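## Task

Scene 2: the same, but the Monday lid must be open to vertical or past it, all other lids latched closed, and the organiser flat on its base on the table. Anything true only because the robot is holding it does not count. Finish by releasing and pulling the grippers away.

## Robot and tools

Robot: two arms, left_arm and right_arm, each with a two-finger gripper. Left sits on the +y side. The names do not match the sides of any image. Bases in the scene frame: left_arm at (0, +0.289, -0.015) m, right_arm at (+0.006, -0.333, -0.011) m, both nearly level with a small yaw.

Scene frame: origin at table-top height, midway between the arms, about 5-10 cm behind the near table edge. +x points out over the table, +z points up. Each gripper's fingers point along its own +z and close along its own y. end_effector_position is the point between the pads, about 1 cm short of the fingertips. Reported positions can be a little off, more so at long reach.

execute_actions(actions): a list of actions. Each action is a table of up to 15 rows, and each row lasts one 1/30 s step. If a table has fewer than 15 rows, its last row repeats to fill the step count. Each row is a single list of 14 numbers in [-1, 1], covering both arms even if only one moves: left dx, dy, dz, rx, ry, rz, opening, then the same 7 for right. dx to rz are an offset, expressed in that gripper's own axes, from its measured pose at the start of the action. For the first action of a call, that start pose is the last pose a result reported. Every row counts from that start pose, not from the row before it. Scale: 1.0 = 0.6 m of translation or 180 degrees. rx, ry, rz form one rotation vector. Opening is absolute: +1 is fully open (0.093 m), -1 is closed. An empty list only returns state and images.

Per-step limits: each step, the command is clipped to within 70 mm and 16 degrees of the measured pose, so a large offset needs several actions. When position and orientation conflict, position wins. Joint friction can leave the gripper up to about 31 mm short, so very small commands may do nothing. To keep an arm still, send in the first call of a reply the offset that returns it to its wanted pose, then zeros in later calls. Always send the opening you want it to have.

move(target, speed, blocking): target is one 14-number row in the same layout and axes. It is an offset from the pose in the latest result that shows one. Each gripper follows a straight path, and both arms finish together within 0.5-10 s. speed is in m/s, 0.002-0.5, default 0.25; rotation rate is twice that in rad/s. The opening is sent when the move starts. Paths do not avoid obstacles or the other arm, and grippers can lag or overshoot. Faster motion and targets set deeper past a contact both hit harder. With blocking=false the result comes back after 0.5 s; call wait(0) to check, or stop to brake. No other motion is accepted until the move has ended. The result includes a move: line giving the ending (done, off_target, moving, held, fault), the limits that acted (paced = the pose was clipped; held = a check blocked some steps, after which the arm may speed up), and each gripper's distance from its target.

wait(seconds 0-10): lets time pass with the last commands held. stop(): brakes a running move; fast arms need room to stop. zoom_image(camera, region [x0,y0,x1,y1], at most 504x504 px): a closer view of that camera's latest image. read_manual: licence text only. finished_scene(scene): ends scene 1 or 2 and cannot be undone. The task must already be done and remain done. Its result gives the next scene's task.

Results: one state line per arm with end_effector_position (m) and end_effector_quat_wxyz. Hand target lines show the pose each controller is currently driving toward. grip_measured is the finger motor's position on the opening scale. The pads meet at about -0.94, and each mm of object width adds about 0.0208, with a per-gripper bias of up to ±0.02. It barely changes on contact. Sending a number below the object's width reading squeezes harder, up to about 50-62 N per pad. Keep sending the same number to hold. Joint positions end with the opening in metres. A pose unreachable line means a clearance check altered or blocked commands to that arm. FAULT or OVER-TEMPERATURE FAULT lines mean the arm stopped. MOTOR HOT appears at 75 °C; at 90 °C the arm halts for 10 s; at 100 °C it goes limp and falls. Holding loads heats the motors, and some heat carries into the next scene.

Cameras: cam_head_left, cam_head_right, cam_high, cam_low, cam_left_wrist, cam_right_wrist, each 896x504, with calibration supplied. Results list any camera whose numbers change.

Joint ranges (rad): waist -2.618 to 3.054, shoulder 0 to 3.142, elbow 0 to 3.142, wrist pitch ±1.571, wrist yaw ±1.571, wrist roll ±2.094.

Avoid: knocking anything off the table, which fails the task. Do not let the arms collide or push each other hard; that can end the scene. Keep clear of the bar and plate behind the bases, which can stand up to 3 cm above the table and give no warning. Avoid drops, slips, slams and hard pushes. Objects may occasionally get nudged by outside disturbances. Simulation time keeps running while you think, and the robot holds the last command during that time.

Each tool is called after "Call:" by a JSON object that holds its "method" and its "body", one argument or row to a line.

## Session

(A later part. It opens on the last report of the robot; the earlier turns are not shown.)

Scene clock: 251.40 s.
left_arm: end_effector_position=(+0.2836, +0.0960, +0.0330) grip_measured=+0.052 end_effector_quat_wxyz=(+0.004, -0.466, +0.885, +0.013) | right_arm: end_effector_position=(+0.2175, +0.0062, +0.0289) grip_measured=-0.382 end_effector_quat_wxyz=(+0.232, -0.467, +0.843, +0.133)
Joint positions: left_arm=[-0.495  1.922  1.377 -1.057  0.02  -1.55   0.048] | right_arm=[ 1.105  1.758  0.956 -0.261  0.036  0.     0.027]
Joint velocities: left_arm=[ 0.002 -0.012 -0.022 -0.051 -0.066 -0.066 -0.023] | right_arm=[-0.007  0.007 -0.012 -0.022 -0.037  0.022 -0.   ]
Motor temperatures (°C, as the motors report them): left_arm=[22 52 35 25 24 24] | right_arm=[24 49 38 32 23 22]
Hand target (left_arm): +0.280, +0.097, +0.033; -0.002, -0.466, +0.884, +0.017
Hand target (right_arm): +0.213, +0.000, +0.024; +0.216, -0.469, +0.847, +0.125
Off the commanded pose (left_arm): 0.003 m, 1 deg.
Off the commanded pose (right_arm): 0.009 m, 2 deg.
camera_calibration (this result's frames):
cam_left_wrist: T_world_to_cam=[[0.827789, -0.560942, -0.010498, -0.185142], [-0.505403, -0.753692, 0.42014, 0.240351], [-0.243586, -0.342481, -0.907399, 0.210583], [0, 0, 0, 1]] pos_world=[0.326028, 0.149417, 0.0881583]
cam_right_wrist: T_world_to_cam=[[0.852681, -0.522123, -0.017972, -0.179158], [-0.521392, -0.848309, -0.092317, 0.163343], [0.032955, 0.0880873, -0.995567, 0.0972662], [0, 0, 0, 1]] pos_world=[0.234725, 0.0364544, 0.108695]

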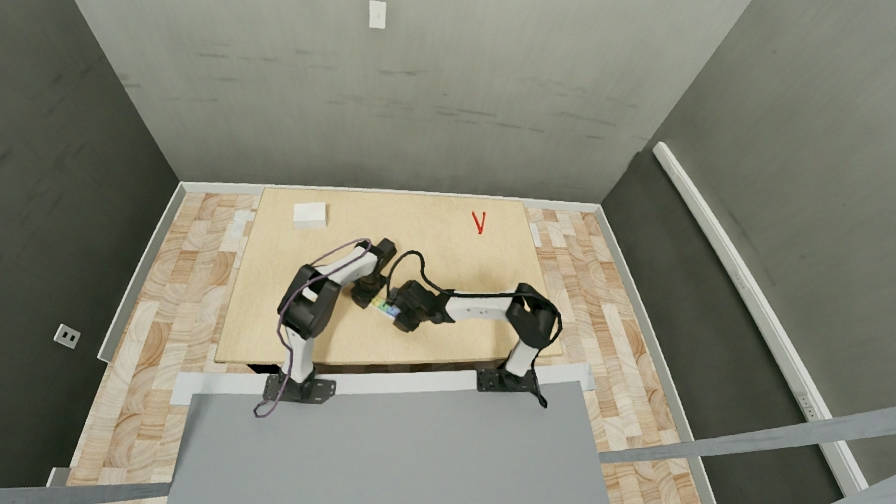

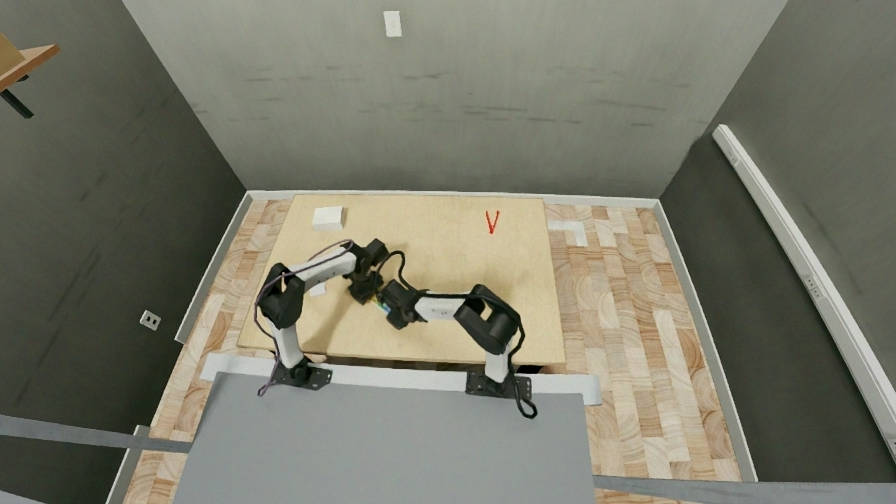

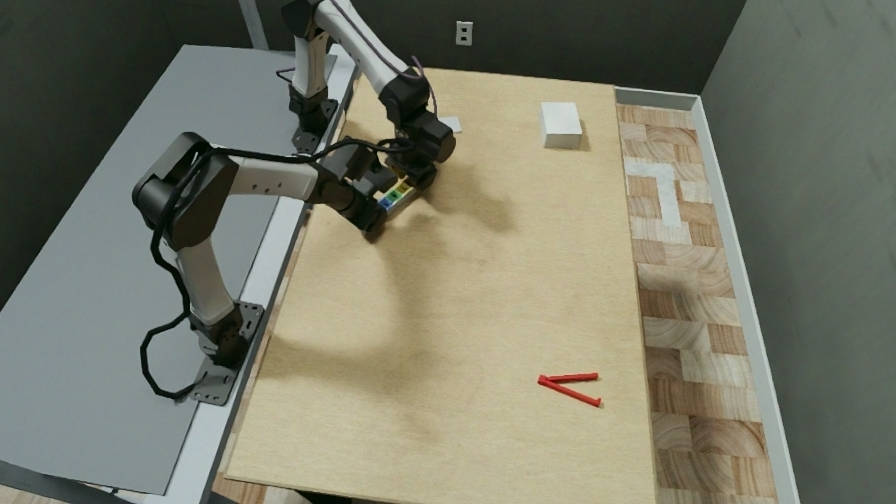

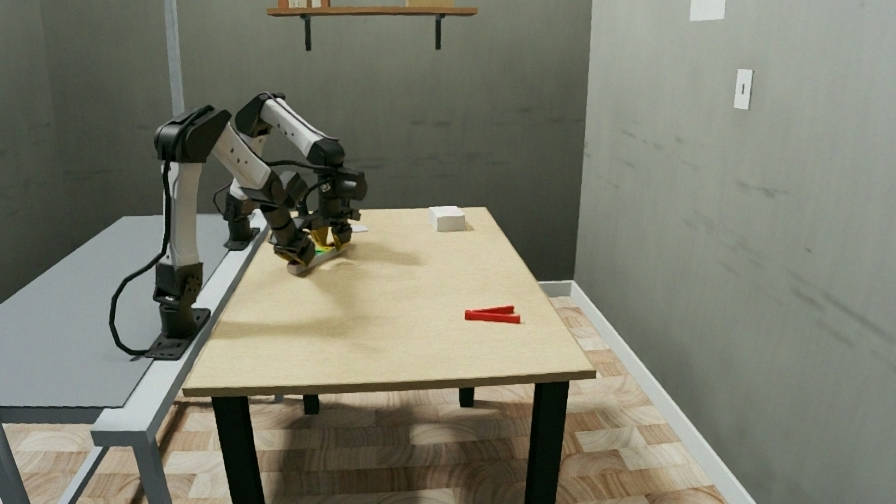

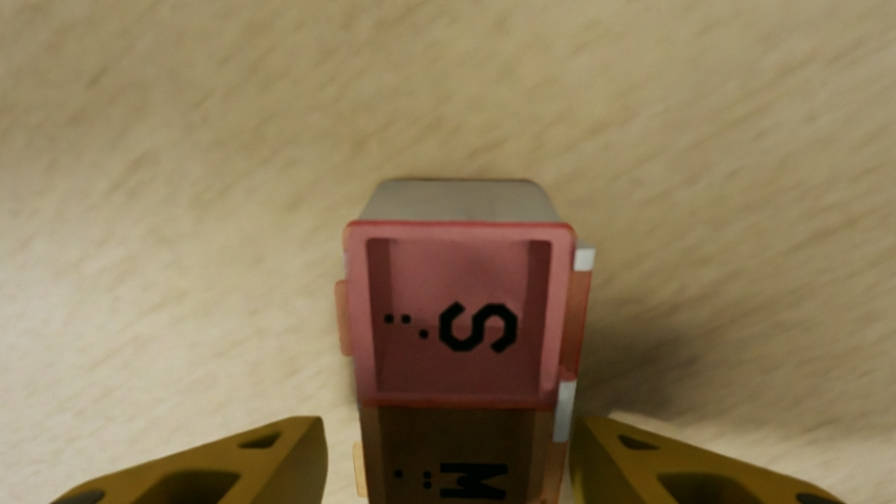

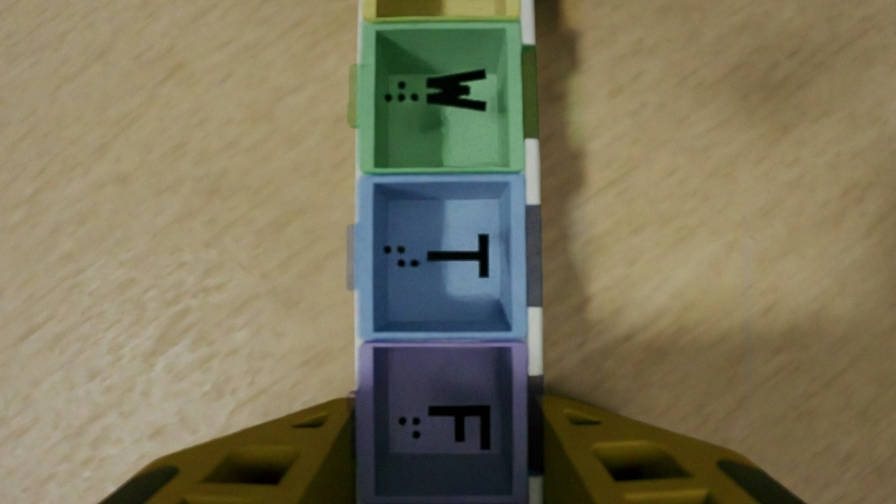

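Call:
{"method": "execute_actions", "body": {
  "actions": [
    [[0,0,0,0,0,0,0.0,0.0121,0,0,0,0.0095,0,-0.40],[0,0,0,0,0,0,-0.04,0.0121,0,0,0,0.0095,0,-0.40],[0,0,0,0,0,0,-0.07,0.0121,0,0,0,0.0095,0,-0.40],[0,0,0,0,0,0,-0.10,0.0121,0,0,0,0.0095,0,-0.40],[0,0,0,0,0,0,-0.125,0.0121,0,0,0,0.0095,0,-0.40],[0,0,0,0,0,0,-0.15,0.0121,0,0,0,0.0095,0,-0.40],[0,0,0,0,0,0,-0.175,0.0121,0,0,0,0.0095,0,-0.40],[0,0,0,0,0,0,-0.20,0.0121,0,0,0,0.0095,0,-0.40],[0,0,0,0,0,0,-0.23,0.0121,0,0,0,0.0095,0,-0.40],[0,0,0,0,0,0,-0.26,0.0121,0,0,0,0.0095,0,-0.40],[0,0,0,0,0,0,-0.29,0.0121,0,0,0,0.0095,0,-0.40],[0,0,0,0,0,0,-0.32,0.0121,0,0,0,0.0095,0,-0.40],[0,0,0,0,0,0,-0.35,0.0121,0,0,0,0.0095,0,-0.40],[0,0,0,0,0,0,-0.39,0.0121,0,0,0,0.0095,0,-0.40],[0,0,0,0,0,0,-0.42,0.0121,0,0,0,0.0095,0,-0.40]],
    [[0,-0.001,-0.0003,-0.0032,0,0,-0.42,0.0121,0,0,0,0.0095,0,-0.40],[0,-0.002,-0.0006,-0.0064,0,0,-0.42,0.0121,0,0,0,0.0095,0,-0.40],[0,-0.003,-0.0008,-0.0096,0,0,-0.42,0.0121,0,0,0,0.0095,0,-0.40],[0,-0.0035,-0.0011,-0.0127,0,0,-0.42,0.0121,0,0,0,0.0095,0,-0.40],[0,-0.0035,-0.0014,-0.0159,0,0,-0.42,0.0121,0,0,0,0.0095,0,-0.40],[0,-0.0035,-0.0017,-0.0191,0,0,-0.42,0.0121,0,0,0,0.0095,0,-0.40],[0,-0.0035,-0.0019,-0.0223,0,0,-0.42,0.0121,0,0,0,0.0095,0,-0.40],[0,-0.0035,-0.0022,-0.0255,0,0,-0.42,0.0121,0,0,0,0.0095,0,-0.40],[0,-0.0035,-0.0025,-0.0287,0,0,-0.42,0.0121,0,0,0,0.0095,0,-0.40],[0,-0.0035,-0.0028,-0.0318,0,0,-0.42,0.0121,0,0,0,0.0095,0,-0.40],[0,-0.0035,-0.0030,-0.0350,0,0,-0.42,0.0121,0,0,0,0.0095,0,-0.40],[0,-0.0035,-0.0033,-0.0382,0,0,-0.42,0.0121,0,0,0,0.0095,0,-0.40],[0,-0.0035,-0.0036,-0.0414,0,0,-0.42,0.0121,0,0,0,0.0095,0,-0.40]]
  ]
}}

Call:
{"method": "wait", "body": {
  "seconds": 0.4
}}

Scene clock: 277.30 s.
left_arm: end_effector_position=(+0.2859, +0.0942, +0.0355) grip_measured=-0.394 end_effector_quat_wxyz=(-0.020, -0.467, +0.882, +0.054) | right_arm: end_effector_position=(+0.2178, +0.0060, +0.0289) grip_measured=-0.382 end_effector_quat_wxyz=(+0.232, -0.466, +0.844, +0.132)
Joint positions: left_arm=[-0.495  2.018  1.515 -1.197  0.021 -1.552  0.026] | right_arm=[ 1.105  1.758  0.956 -0.261  0.038  0.002  0.027]
Joint velocities: left_arm=[-0.002  0.144  0.164 -0.227 -0.081 -0.037 -0.   ] | right_arm=[ 0.007 -0.002  0.027 -0.007 -0.081 -0.022  0.001]
Motor temperatures (°C, as the motors report them): left_arm=[22 53 35 25 24 24] | right_arm=[24 50 38 30 23 22]
Hand target (left_arm): +0.286, +0.094, +0.035; -0.026, -0.467, +0.882, +0.067
Hand target (right_arm): +0.214, +0.001, +0.025; +0.219, -0.470, +0.845, +0.126
Off the commanded pose (left_arm): 0.000 m, 2 deg.
Off the commanded pose (right_arm): 0.007 m, 2 deg.
camera_calibration (this result's frames):
cam_left_wrist: T_world_to_cam=[[0.825814, -0.553758, -0.106689, -0.184684], [-0.467452, -0.777986, 0.419794, 0.230525], [-0.315467, -0.296799, -0.901327, 0.228783], [0, 0, 0, 1]] pos_world=[0.332448, 0.144977, 0.0897316]
cam_right_wrist: T_world_to_cam=[[0.851325, -0.524352, -0.0173131, -0.17919], [-0.523565, -0.847013, -0.0919171, 0.163711], [0.0335325, 0.0873159, -0.995616, 0.0971103], [0, 0, 0, 1]] pos_world=[0.235006, 0.0362275, 0.10863]

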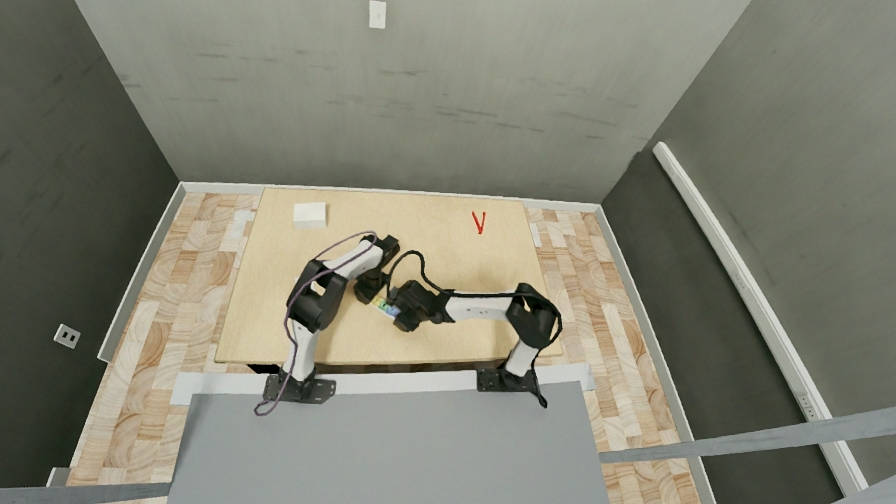

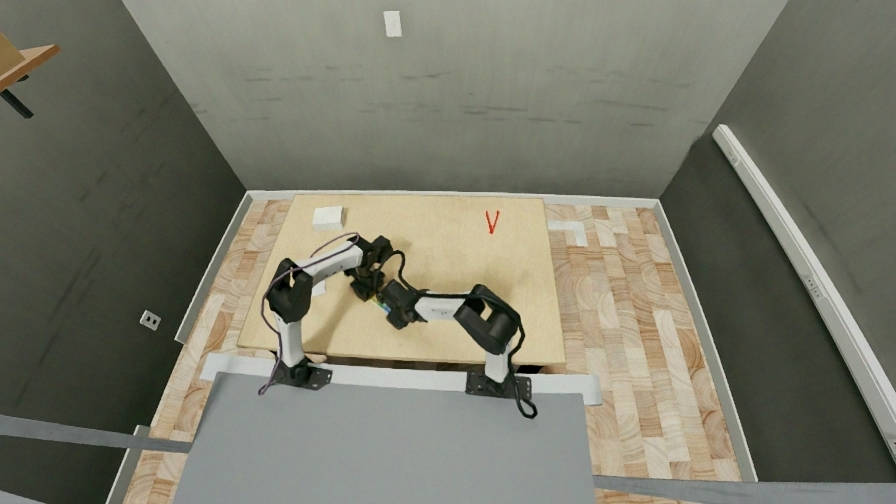

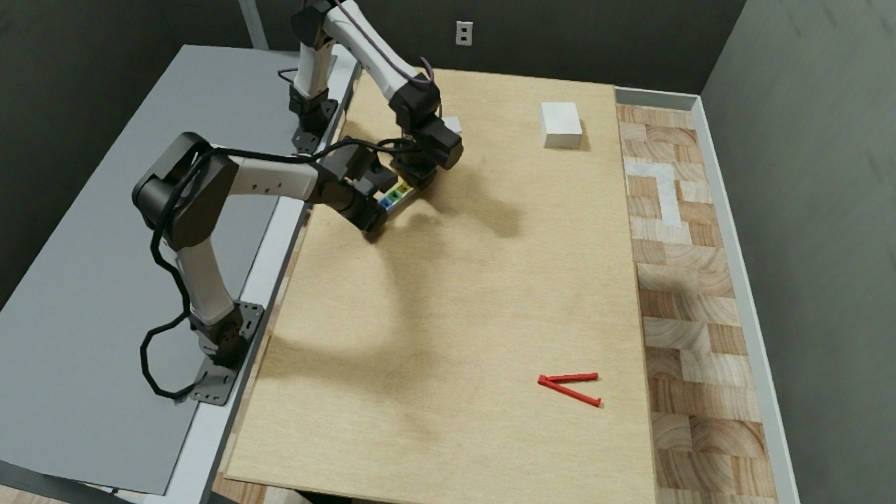

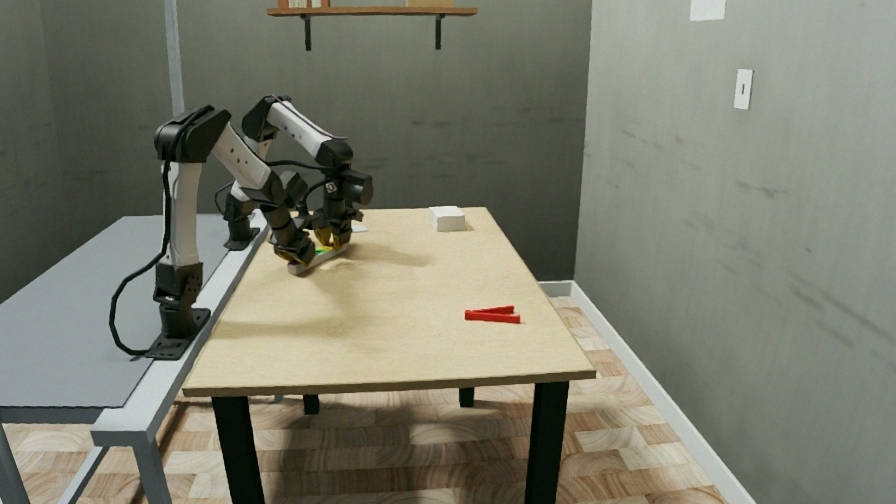

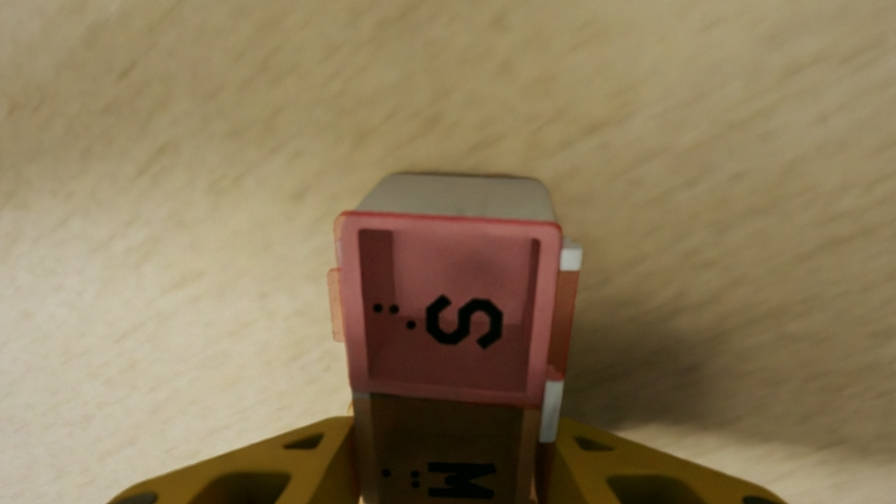

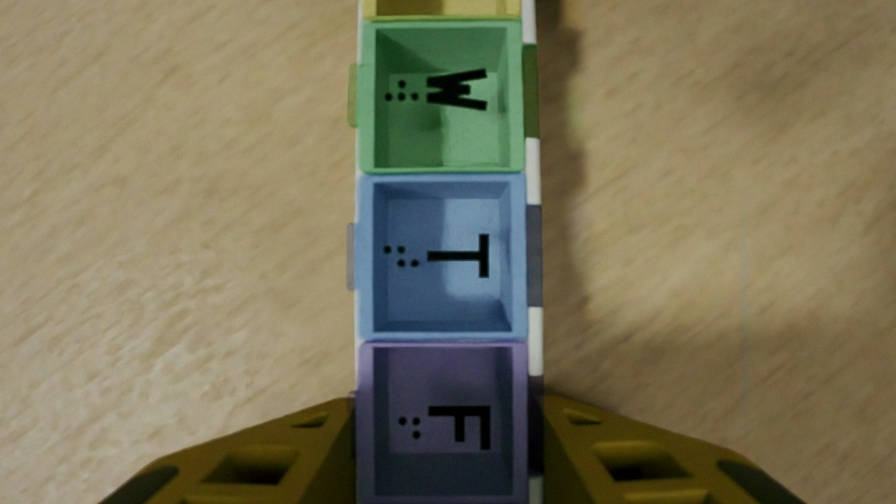

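Scene clock: 277.70 s.
left_arm: end_effector_position=(+0.2850, +0.0947, +0.0363) grip_measured=-0.394 end_effector_quat_wxyz=(-0.022, -0.467, +0.882, +0.059) | right_arm: end_effector_position=(+0.2178, +0.0060, +0.0289) grip_measured=-0.382 end_effector_quat_wxyz=(+0.232, -0.467, +0.843, +0.132)
Joint positions: left_arm=[-0.495  2.023  1.525 -1.212  0.021 -1.552  0.026] | right_arm=[ 1.105  1.758  0.956 -0.261  0.038  0.     0.027]
Joint velocities: left_arm=[-0.007  0.002  0.017 -0.007 -0.022  0.081  0.   ] | right_arm=[-0.002 -0.017 -0.007  0.037  0.022 -0.007  0.   ]
Motor temperatures (°C, as the motors report them): left_arm=[22 53 36 25 24 24] | right_arm=[24 50 38 30 23 22]
Hand target (left_arm): +0.286, +0.094, +0.035; -0.026, -0.467, +0.882, +0.067
Hand target (right_arm): +0.214, +0.001, +0.025; +0.219, -0.470, +0.846, +0.126
Off the commanded pose (left_arm): 0.002 m, 1 deg.
Off the commanded pose (right_arm): 0.007 m, 2 deg.
wait: 0.40 s; at rest by 0.20 s
camera_calibration (this result's frames):
cam_left_wrist: T_world_to_cam=[[0.825046, -0.552757, -0.117295, -0.183082], [-0.463383, -0.780638, 0.419382, 0.229288], [-0.323381, -0.291657, -0.9002, 0.231146], [0, 0, 0, 1]] pos_world=[0.332047, 0.145207, 0.0904444]
cam_right_wrist: T_world_to_cam=[[0.85237, -0.52269, -0.0161361, -0.179461], [-0.521809, -0.848095, -0.0919227, 0.163335], [0.0343622, 0.0867721, -0.995635, 0.0969334], [0, 0, 0, 1]] pos_world=[0.234867, 0.0363101, 0.108629]

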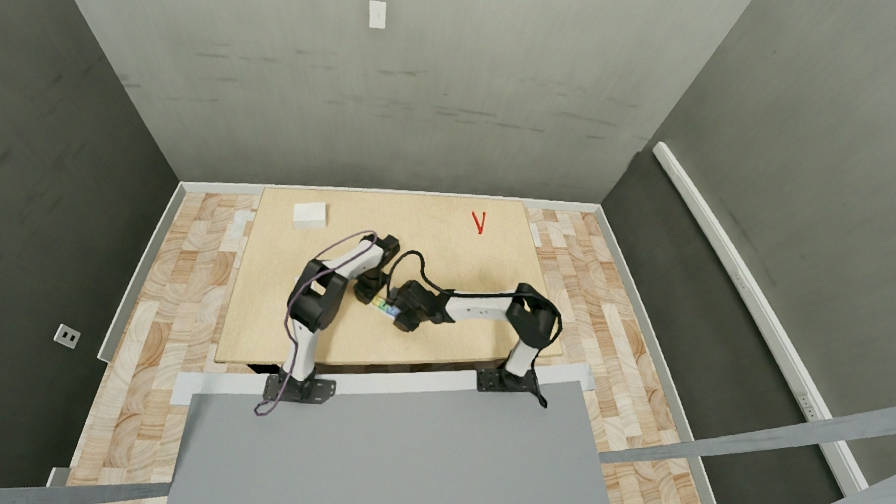

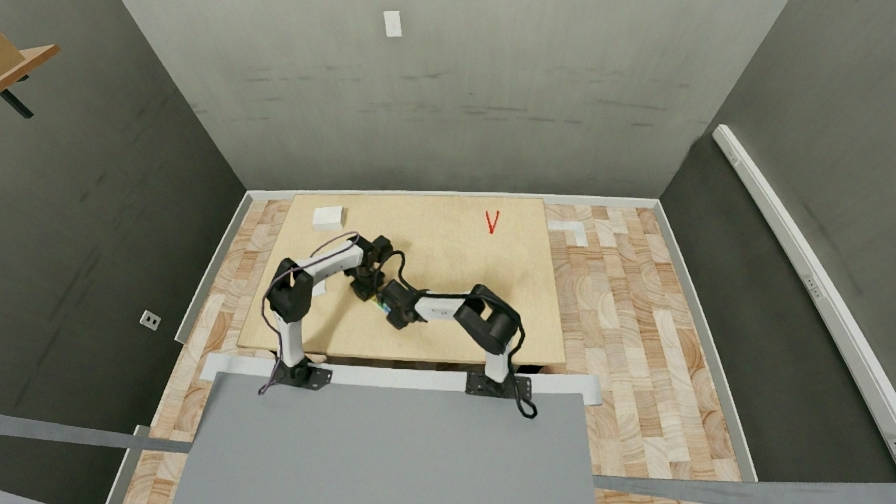

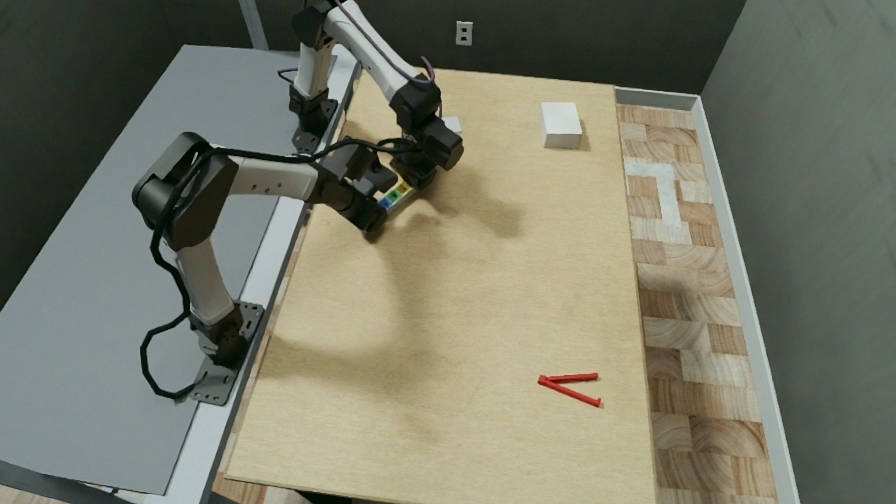

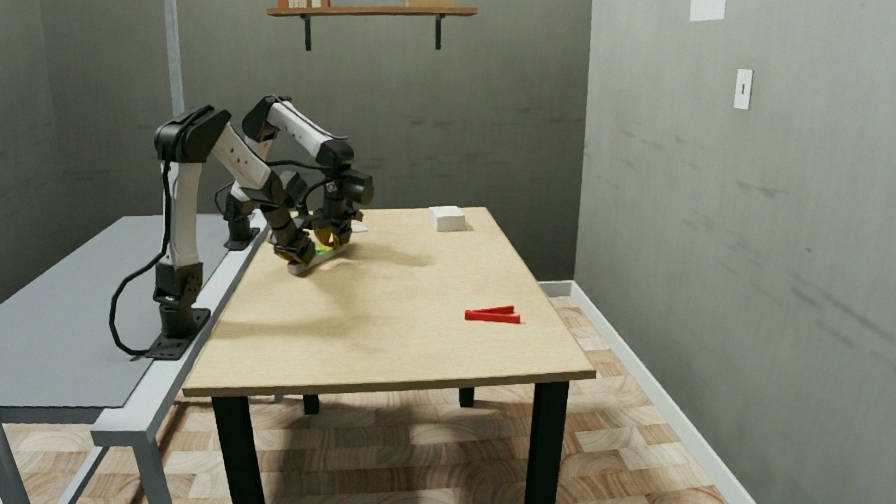

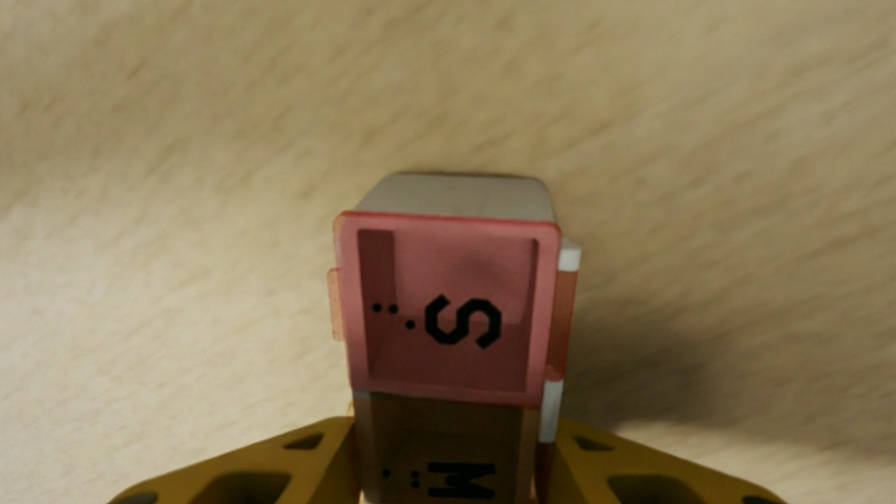

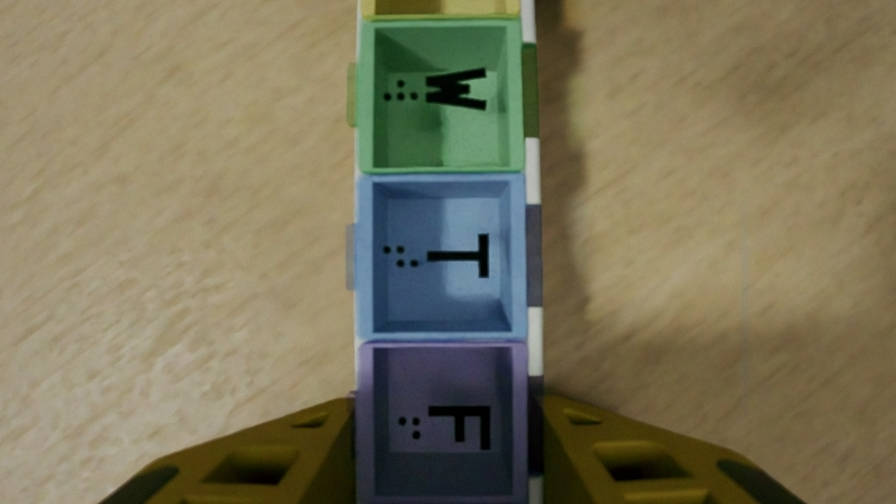

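Call:
{"method": "execute_actions", "body": {
  "actions": [
    [[0,-0.0061,0,0.0048,0,0,-0.36,0.0121,0,0,0,0.0095,0,-0.40],[0,-0.0121,0,0.0095,0,0,-0.30,0.0121,0,0,0,0.0095,0,-0.40],[0,-0.0162,0,0.0127,0,0,-0.24,0.0121,0,0,0,0.0095,0,-0.40],[0,-0.0194,0,0.0153,0,0,-0.19,0.0121,0,0,0,0.0095,0,-0.40],[0,-0.0218,0,0.0172,0,0,-0.14,0.0121,0,0,0,0.0095,0,-0.40],[0,-0.0242,0,0.0191,0,0,-0.09,0.0121,0,0,0,0.0095,0,-0.40],[0,-0.0267,0,0.0210,0,0,-0.04,0.0121,0,0,0,0.0095,0,-0.40],[0,-0.0291,0,0.0229,0,0,0.01,0.0121,0,0,0,0.0095,0,-0.40],[0,-0.0315,0,0.0248,0,0,0.06,0.0121,0,0,0,0.0095,0,-0.40],[0,-0.0335,0,0.0264,0,0,0.11,0.0121,0,0,0,0.0095,0,-0.40],[0,-0.0356,0,0.0280,0,0,0.16,0.0121,0,0,0,0.0095,0,-0.40],[0,-0.0372,0,0.0293,0,0,0.21,0.0121,0,0,0,0.0095,0,-0.40],[0,-0.0384,0,0.0302,0,0,0.26,0.0121,0,0,0,0.0095,0,-0.40],[0,-0.0384,0,0.0302,0,0,0.31,0.0121,0,0,0,0.0095,0,-0.40],[0,-0.0384,0,0.0302,0,0,0.35,0.0121,0,0,0,0.0095,0,-0.40]],
    [[0,-0.0197,-0.0068,0.0188,0,0,0.35,0.0121,0,0,0,0.0095,0,-0.40],[0,-0.0205,-0.0137,0.0226,0,0,0.35,0.0121,0,0,0,0.0095,0,-0.40],[0,-0.0212,-0.0165,0.0245,0,0,0.35,0.0121,0,0,0,0.0095,0,-0.40],[0,-0.0219,-0.0188,0.0261,0,0,0.35,0.0121,0,0,0,0.0095,0,-0.40],[0,-0.0225,-0.0211,0.0277,0,0,0.35,0.0121,0,0,0,0.0095,0,-0.40],[0,-0.0236,-0.0234,0.0296,0,0,0.35,0.0121,0,0,0,0.0095,0,-0.40],[0,-0.0247,-0.0257,0.0315,0,0,0.35,0.0121,0,0,0,0.0095,0,-0.40],[0,-0.0261,-0.0279,0.0337,0,0,0.35,0.0121,0,0,0,0.0095,0,-0.40],[0,-0.0276,-0.0302,0.0360,0,0,0.35,0.0121,0,0,0,0.0095,0,-0.40],[0,-0.0291,-0.0325,0.0382,0,0,0.35,0.0121,0,0,0,0.0095,0,-0.40],[0,-0.0305,-0.0348,0.0404,0,0,0.35,0.0121,0,0,0,0.0095,0,-0.40],[0,-0.0320,-0.0371,0.0427,0,0,0.35,0.0121,0,0,0,0.0095,0,-0.40],[0,-0.0332,-0.0371,0.0436,0,0,0.35,0.0121,0,0,0,0.0095,0,-0.40],[0,-0.0344,-0.0371,0.0446,0,0,0.35,0.0121,0,0,0,0.0095,0,-0.40]]
  ]
}}

Call:
{"method": "wait", "body": {
  "seconds": 0.4
}}

Scene clock: 315.37 s.
left_arm: end_effector_position=(+0.3066, +0.0799, +0.0538) grip_measured=+0.348 end_effector_quat_wxyz=(+0.015, -0.466, +0.885, -0.007) | right_arm: end_effector_position=(+0.2188, +0.0052, +0.0288) grip_measured=-0.382 end_effector_quat_wxyz=(+0.233, -0.464, +0.845, +0.129)
Joint positions: left_arm=[-0.495  1.968  1.525 -1.116  0.02  -1.551  0.062] | right_arm=[ 1.105  1.758  0.956 -0.262  0.045  0.006  0.027]
Joint velocities: left_arm=[-0.002 -0.022  0.017  0.081  0.037  0.037 -0.   ] | right_arm=[-0.017 -0.007  0.007 -0.081  0.037  0.007 -0.   ]
Motor temperatures (°C, as the motors report them): left_arm=[22 53 38 25 24 24] | right_arm=[24 51 39 30 23 22]
Hand target (left_arm): +0.314, +0.075, +0.056; +0.025, -0.466, +0.884, -0.027
Hand target (right_arm): +0.215, +0.001, +0.025; +0.220, -0.468, +0.847, +0.124
Off the commanded pose (left_arm): 0.010 m, 3 deg.
Off the commanded pose (right_arm): 0.007 m, 2 deg.
camera_calibration (this result's frames):
cam_left_wrist: T_world_to_cam=[[0.826836, -0.561454, 0.0333473, -0.215028], [-0.521425, -0.74296, 0.419675, 0.235142], [-0.210853, -0.364391, -0.907062, 0.221229], [0, 0, 0, 1]] pos_world=[0.347048, 0.134587, 0.109155]
cam_right_wrist: T_world_to_cam=[[0.847599, -0.530485, -0.0127164, -0.17976], [-0.529302, -0.843525, -0.0911288, 0.164751], [0.0376158, 0.0839715, -0.995758, 0.0961782], [0, 0, 0, 1]] pos_world=[0.23595, 0.0355355, 0.108498]

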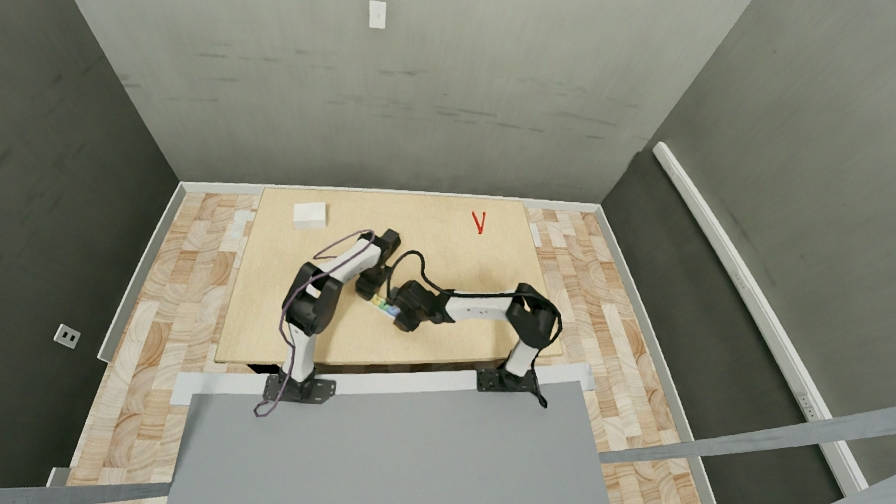

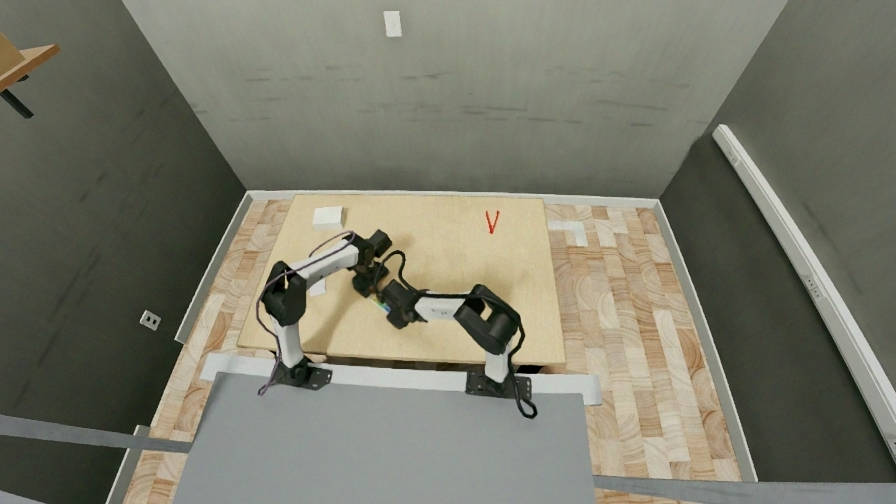

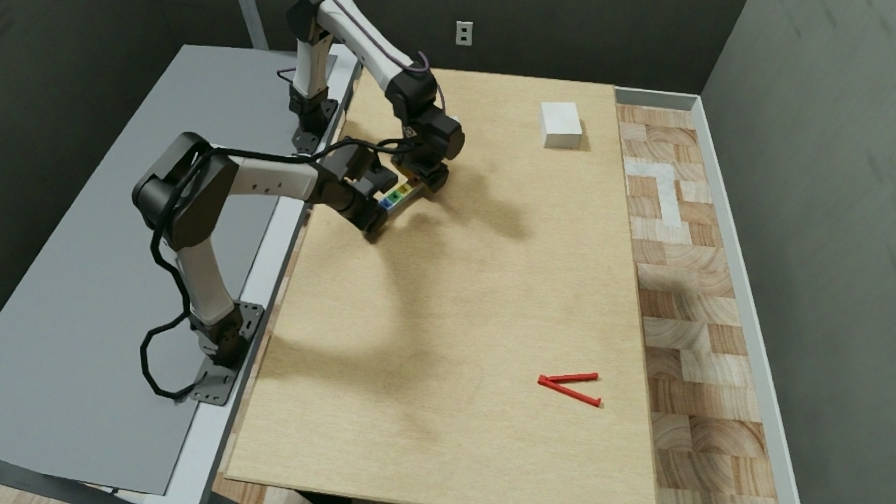

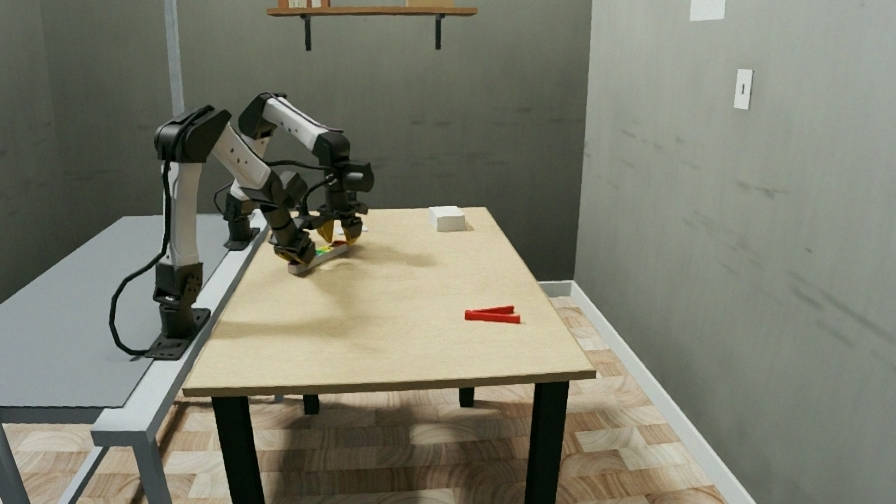

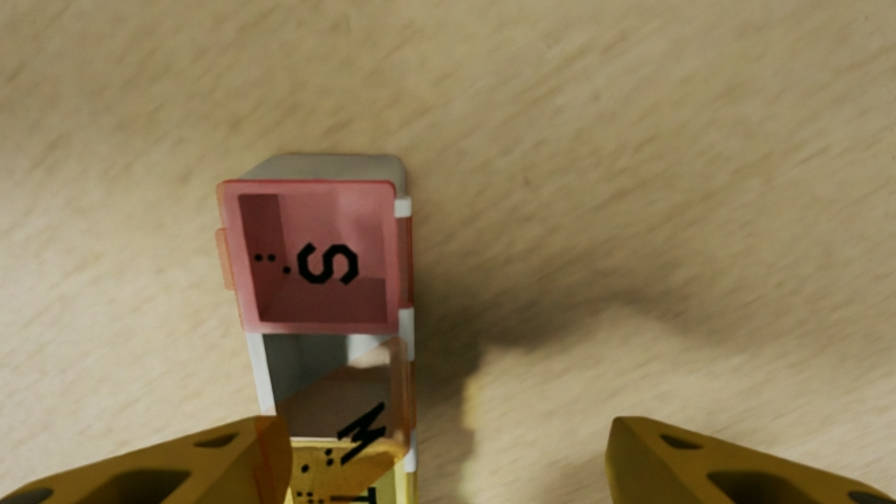

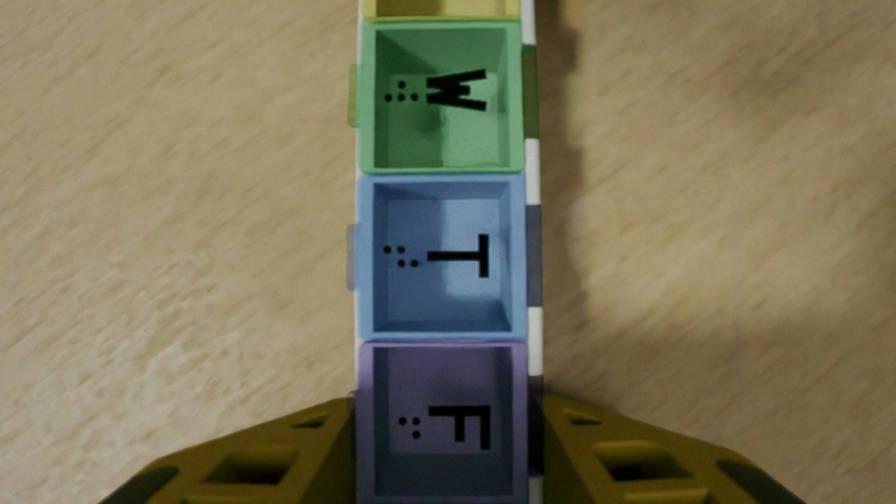

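Scene clock: 315.77 s.
left_arm: end_effector_position=(+0.3118, +0.0764, +0.0541) grip_measured=+0.348 end_effector_quat_wxyz=(+0.021, -0.466, +0.885, -0.018) | right_arm: end_effector_position=(+0.2188, +0.0052, +0.0288) grip_measured=-0.382 end_effector_quat_wxyz=(+0.233, -0.464, +0.845, +0.129)
Joint positions: left_arm=[-0.495  1.968  1.525 -1.09   0.02  -1.551  0.062] | right_arm=[ 1.105  1.758  0.956 -0.262  0.045  0.006  0.027]
Joint velocities: left_arm=[-0.002 -0.012 -0.002 -0.022 -0.007  0.022  0.   ] | right_arm=[ 0.012  0.012  0.002 -0.051  0.037 -0.051  0.   ]
Motor temperatures (°C, as the motors report them): left_arm=[22 53 38 25 24 24] | right_arm=[24 51 39 30 23 22]
Hand target (left_arm): +0.314, +0.075, +0.056; +0.025, -0.466, +0.884, -0.027
Hand target (right_arm): +0.215, +0.001, +0.025; +0.220, -0.468, +0.847, +0.124
Off the commanded pose (left_arm): 0.004 m, 1 deg.
Off the commanded pose (right_arm): 0.007 m, 2 deg.
wait: 0.40 s; at rest by 0.33 s
camera_calibration (this result's frames):
cam_left_wrist: T_world_to_cam=[[0.825262, -0.561634, 0.0592358, -0.222209], [-0.531261, -0.736462, 0.418792, 0.237826], [-0.191583, -0.377083, -0.906148, 0.216209], [0, 0, 0, 1]] pos_world=[0.351151, 0.131878, 0.10948]
cam_right_wrist: T_world_to_cam=[[0.847599, -0.530485, -0.0127164, -0.17976], [-0.529302, -0.843525, -0.0911288, 0.164751], [0.0376158, 0.0839715, -0.995758, 0.0961782], [0, 0, 0, 1]] pos_world=[0.23595, 0.0355355, 0.108498]

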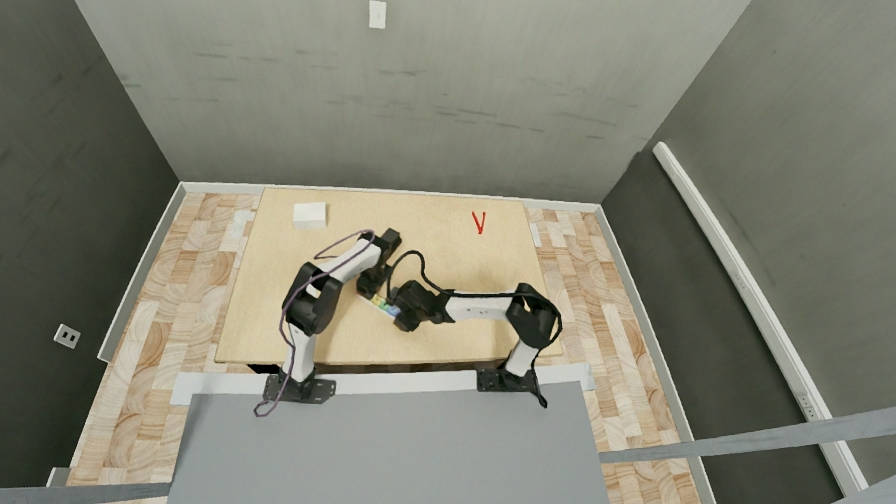

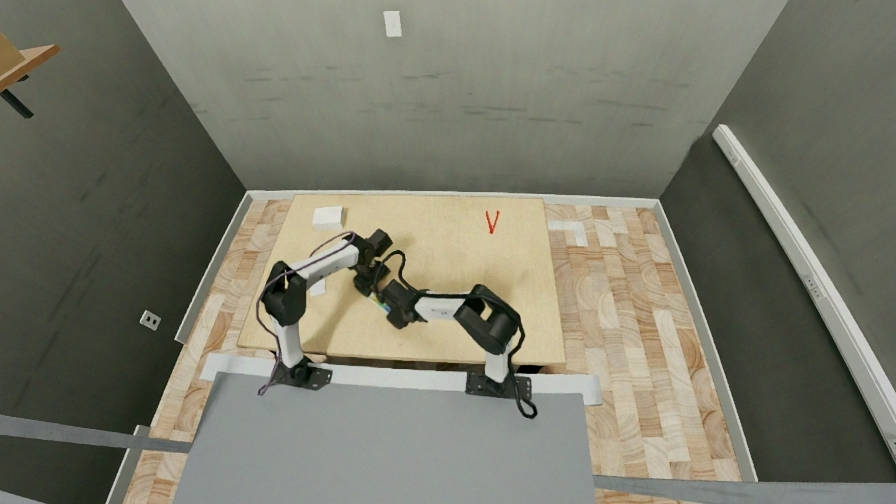

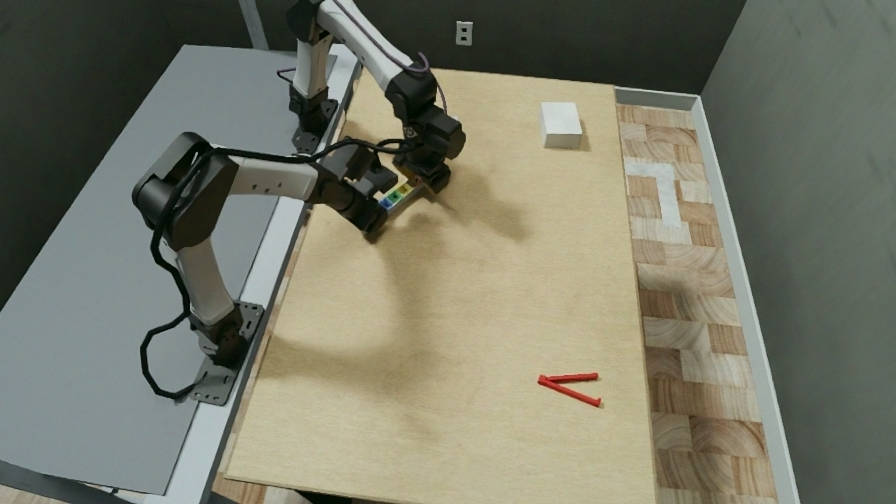

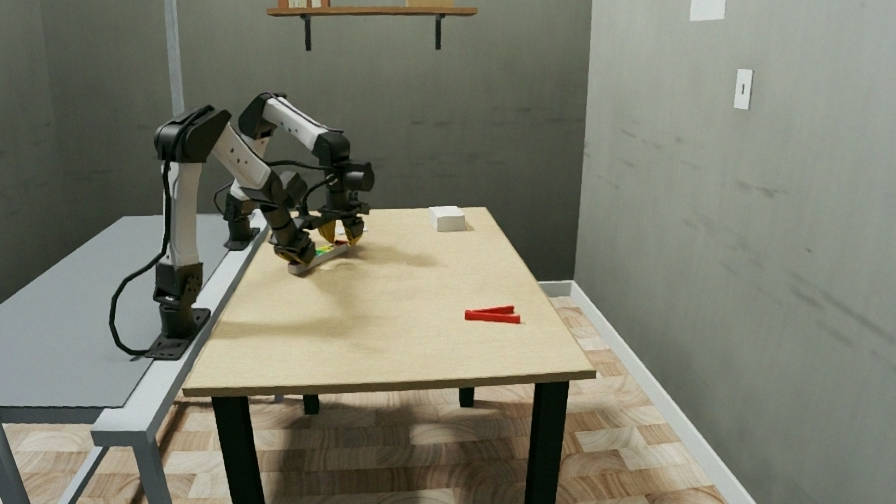

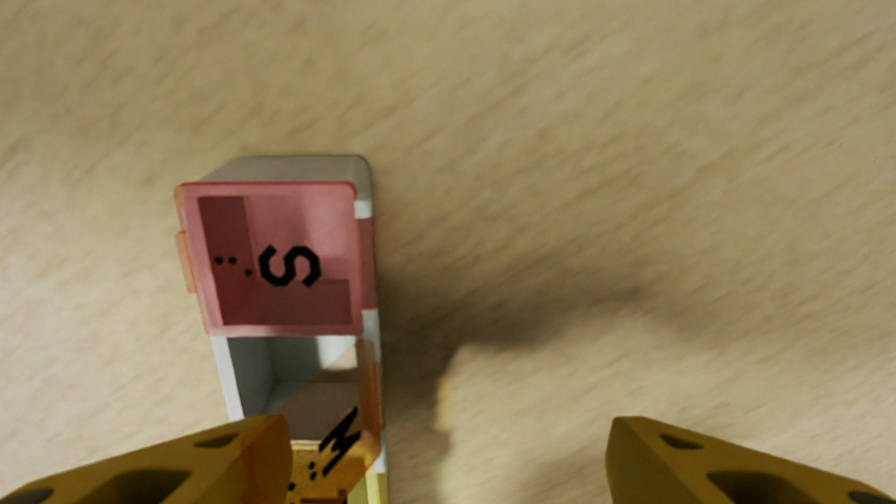

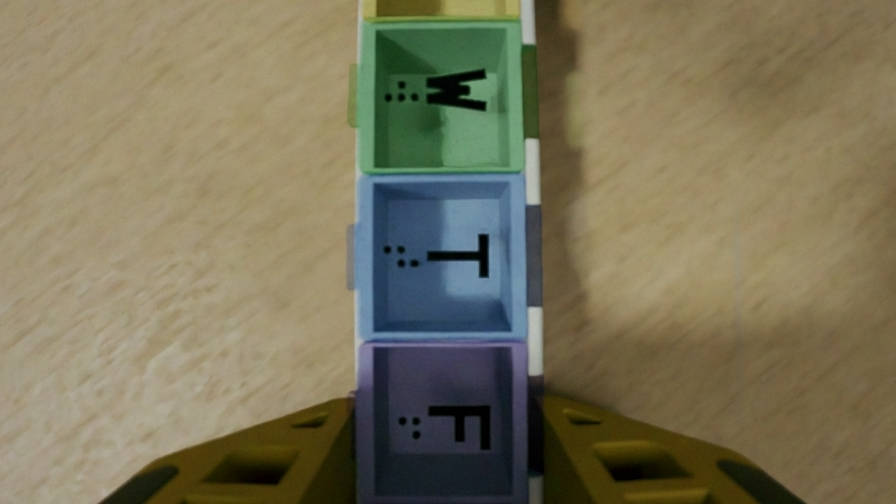

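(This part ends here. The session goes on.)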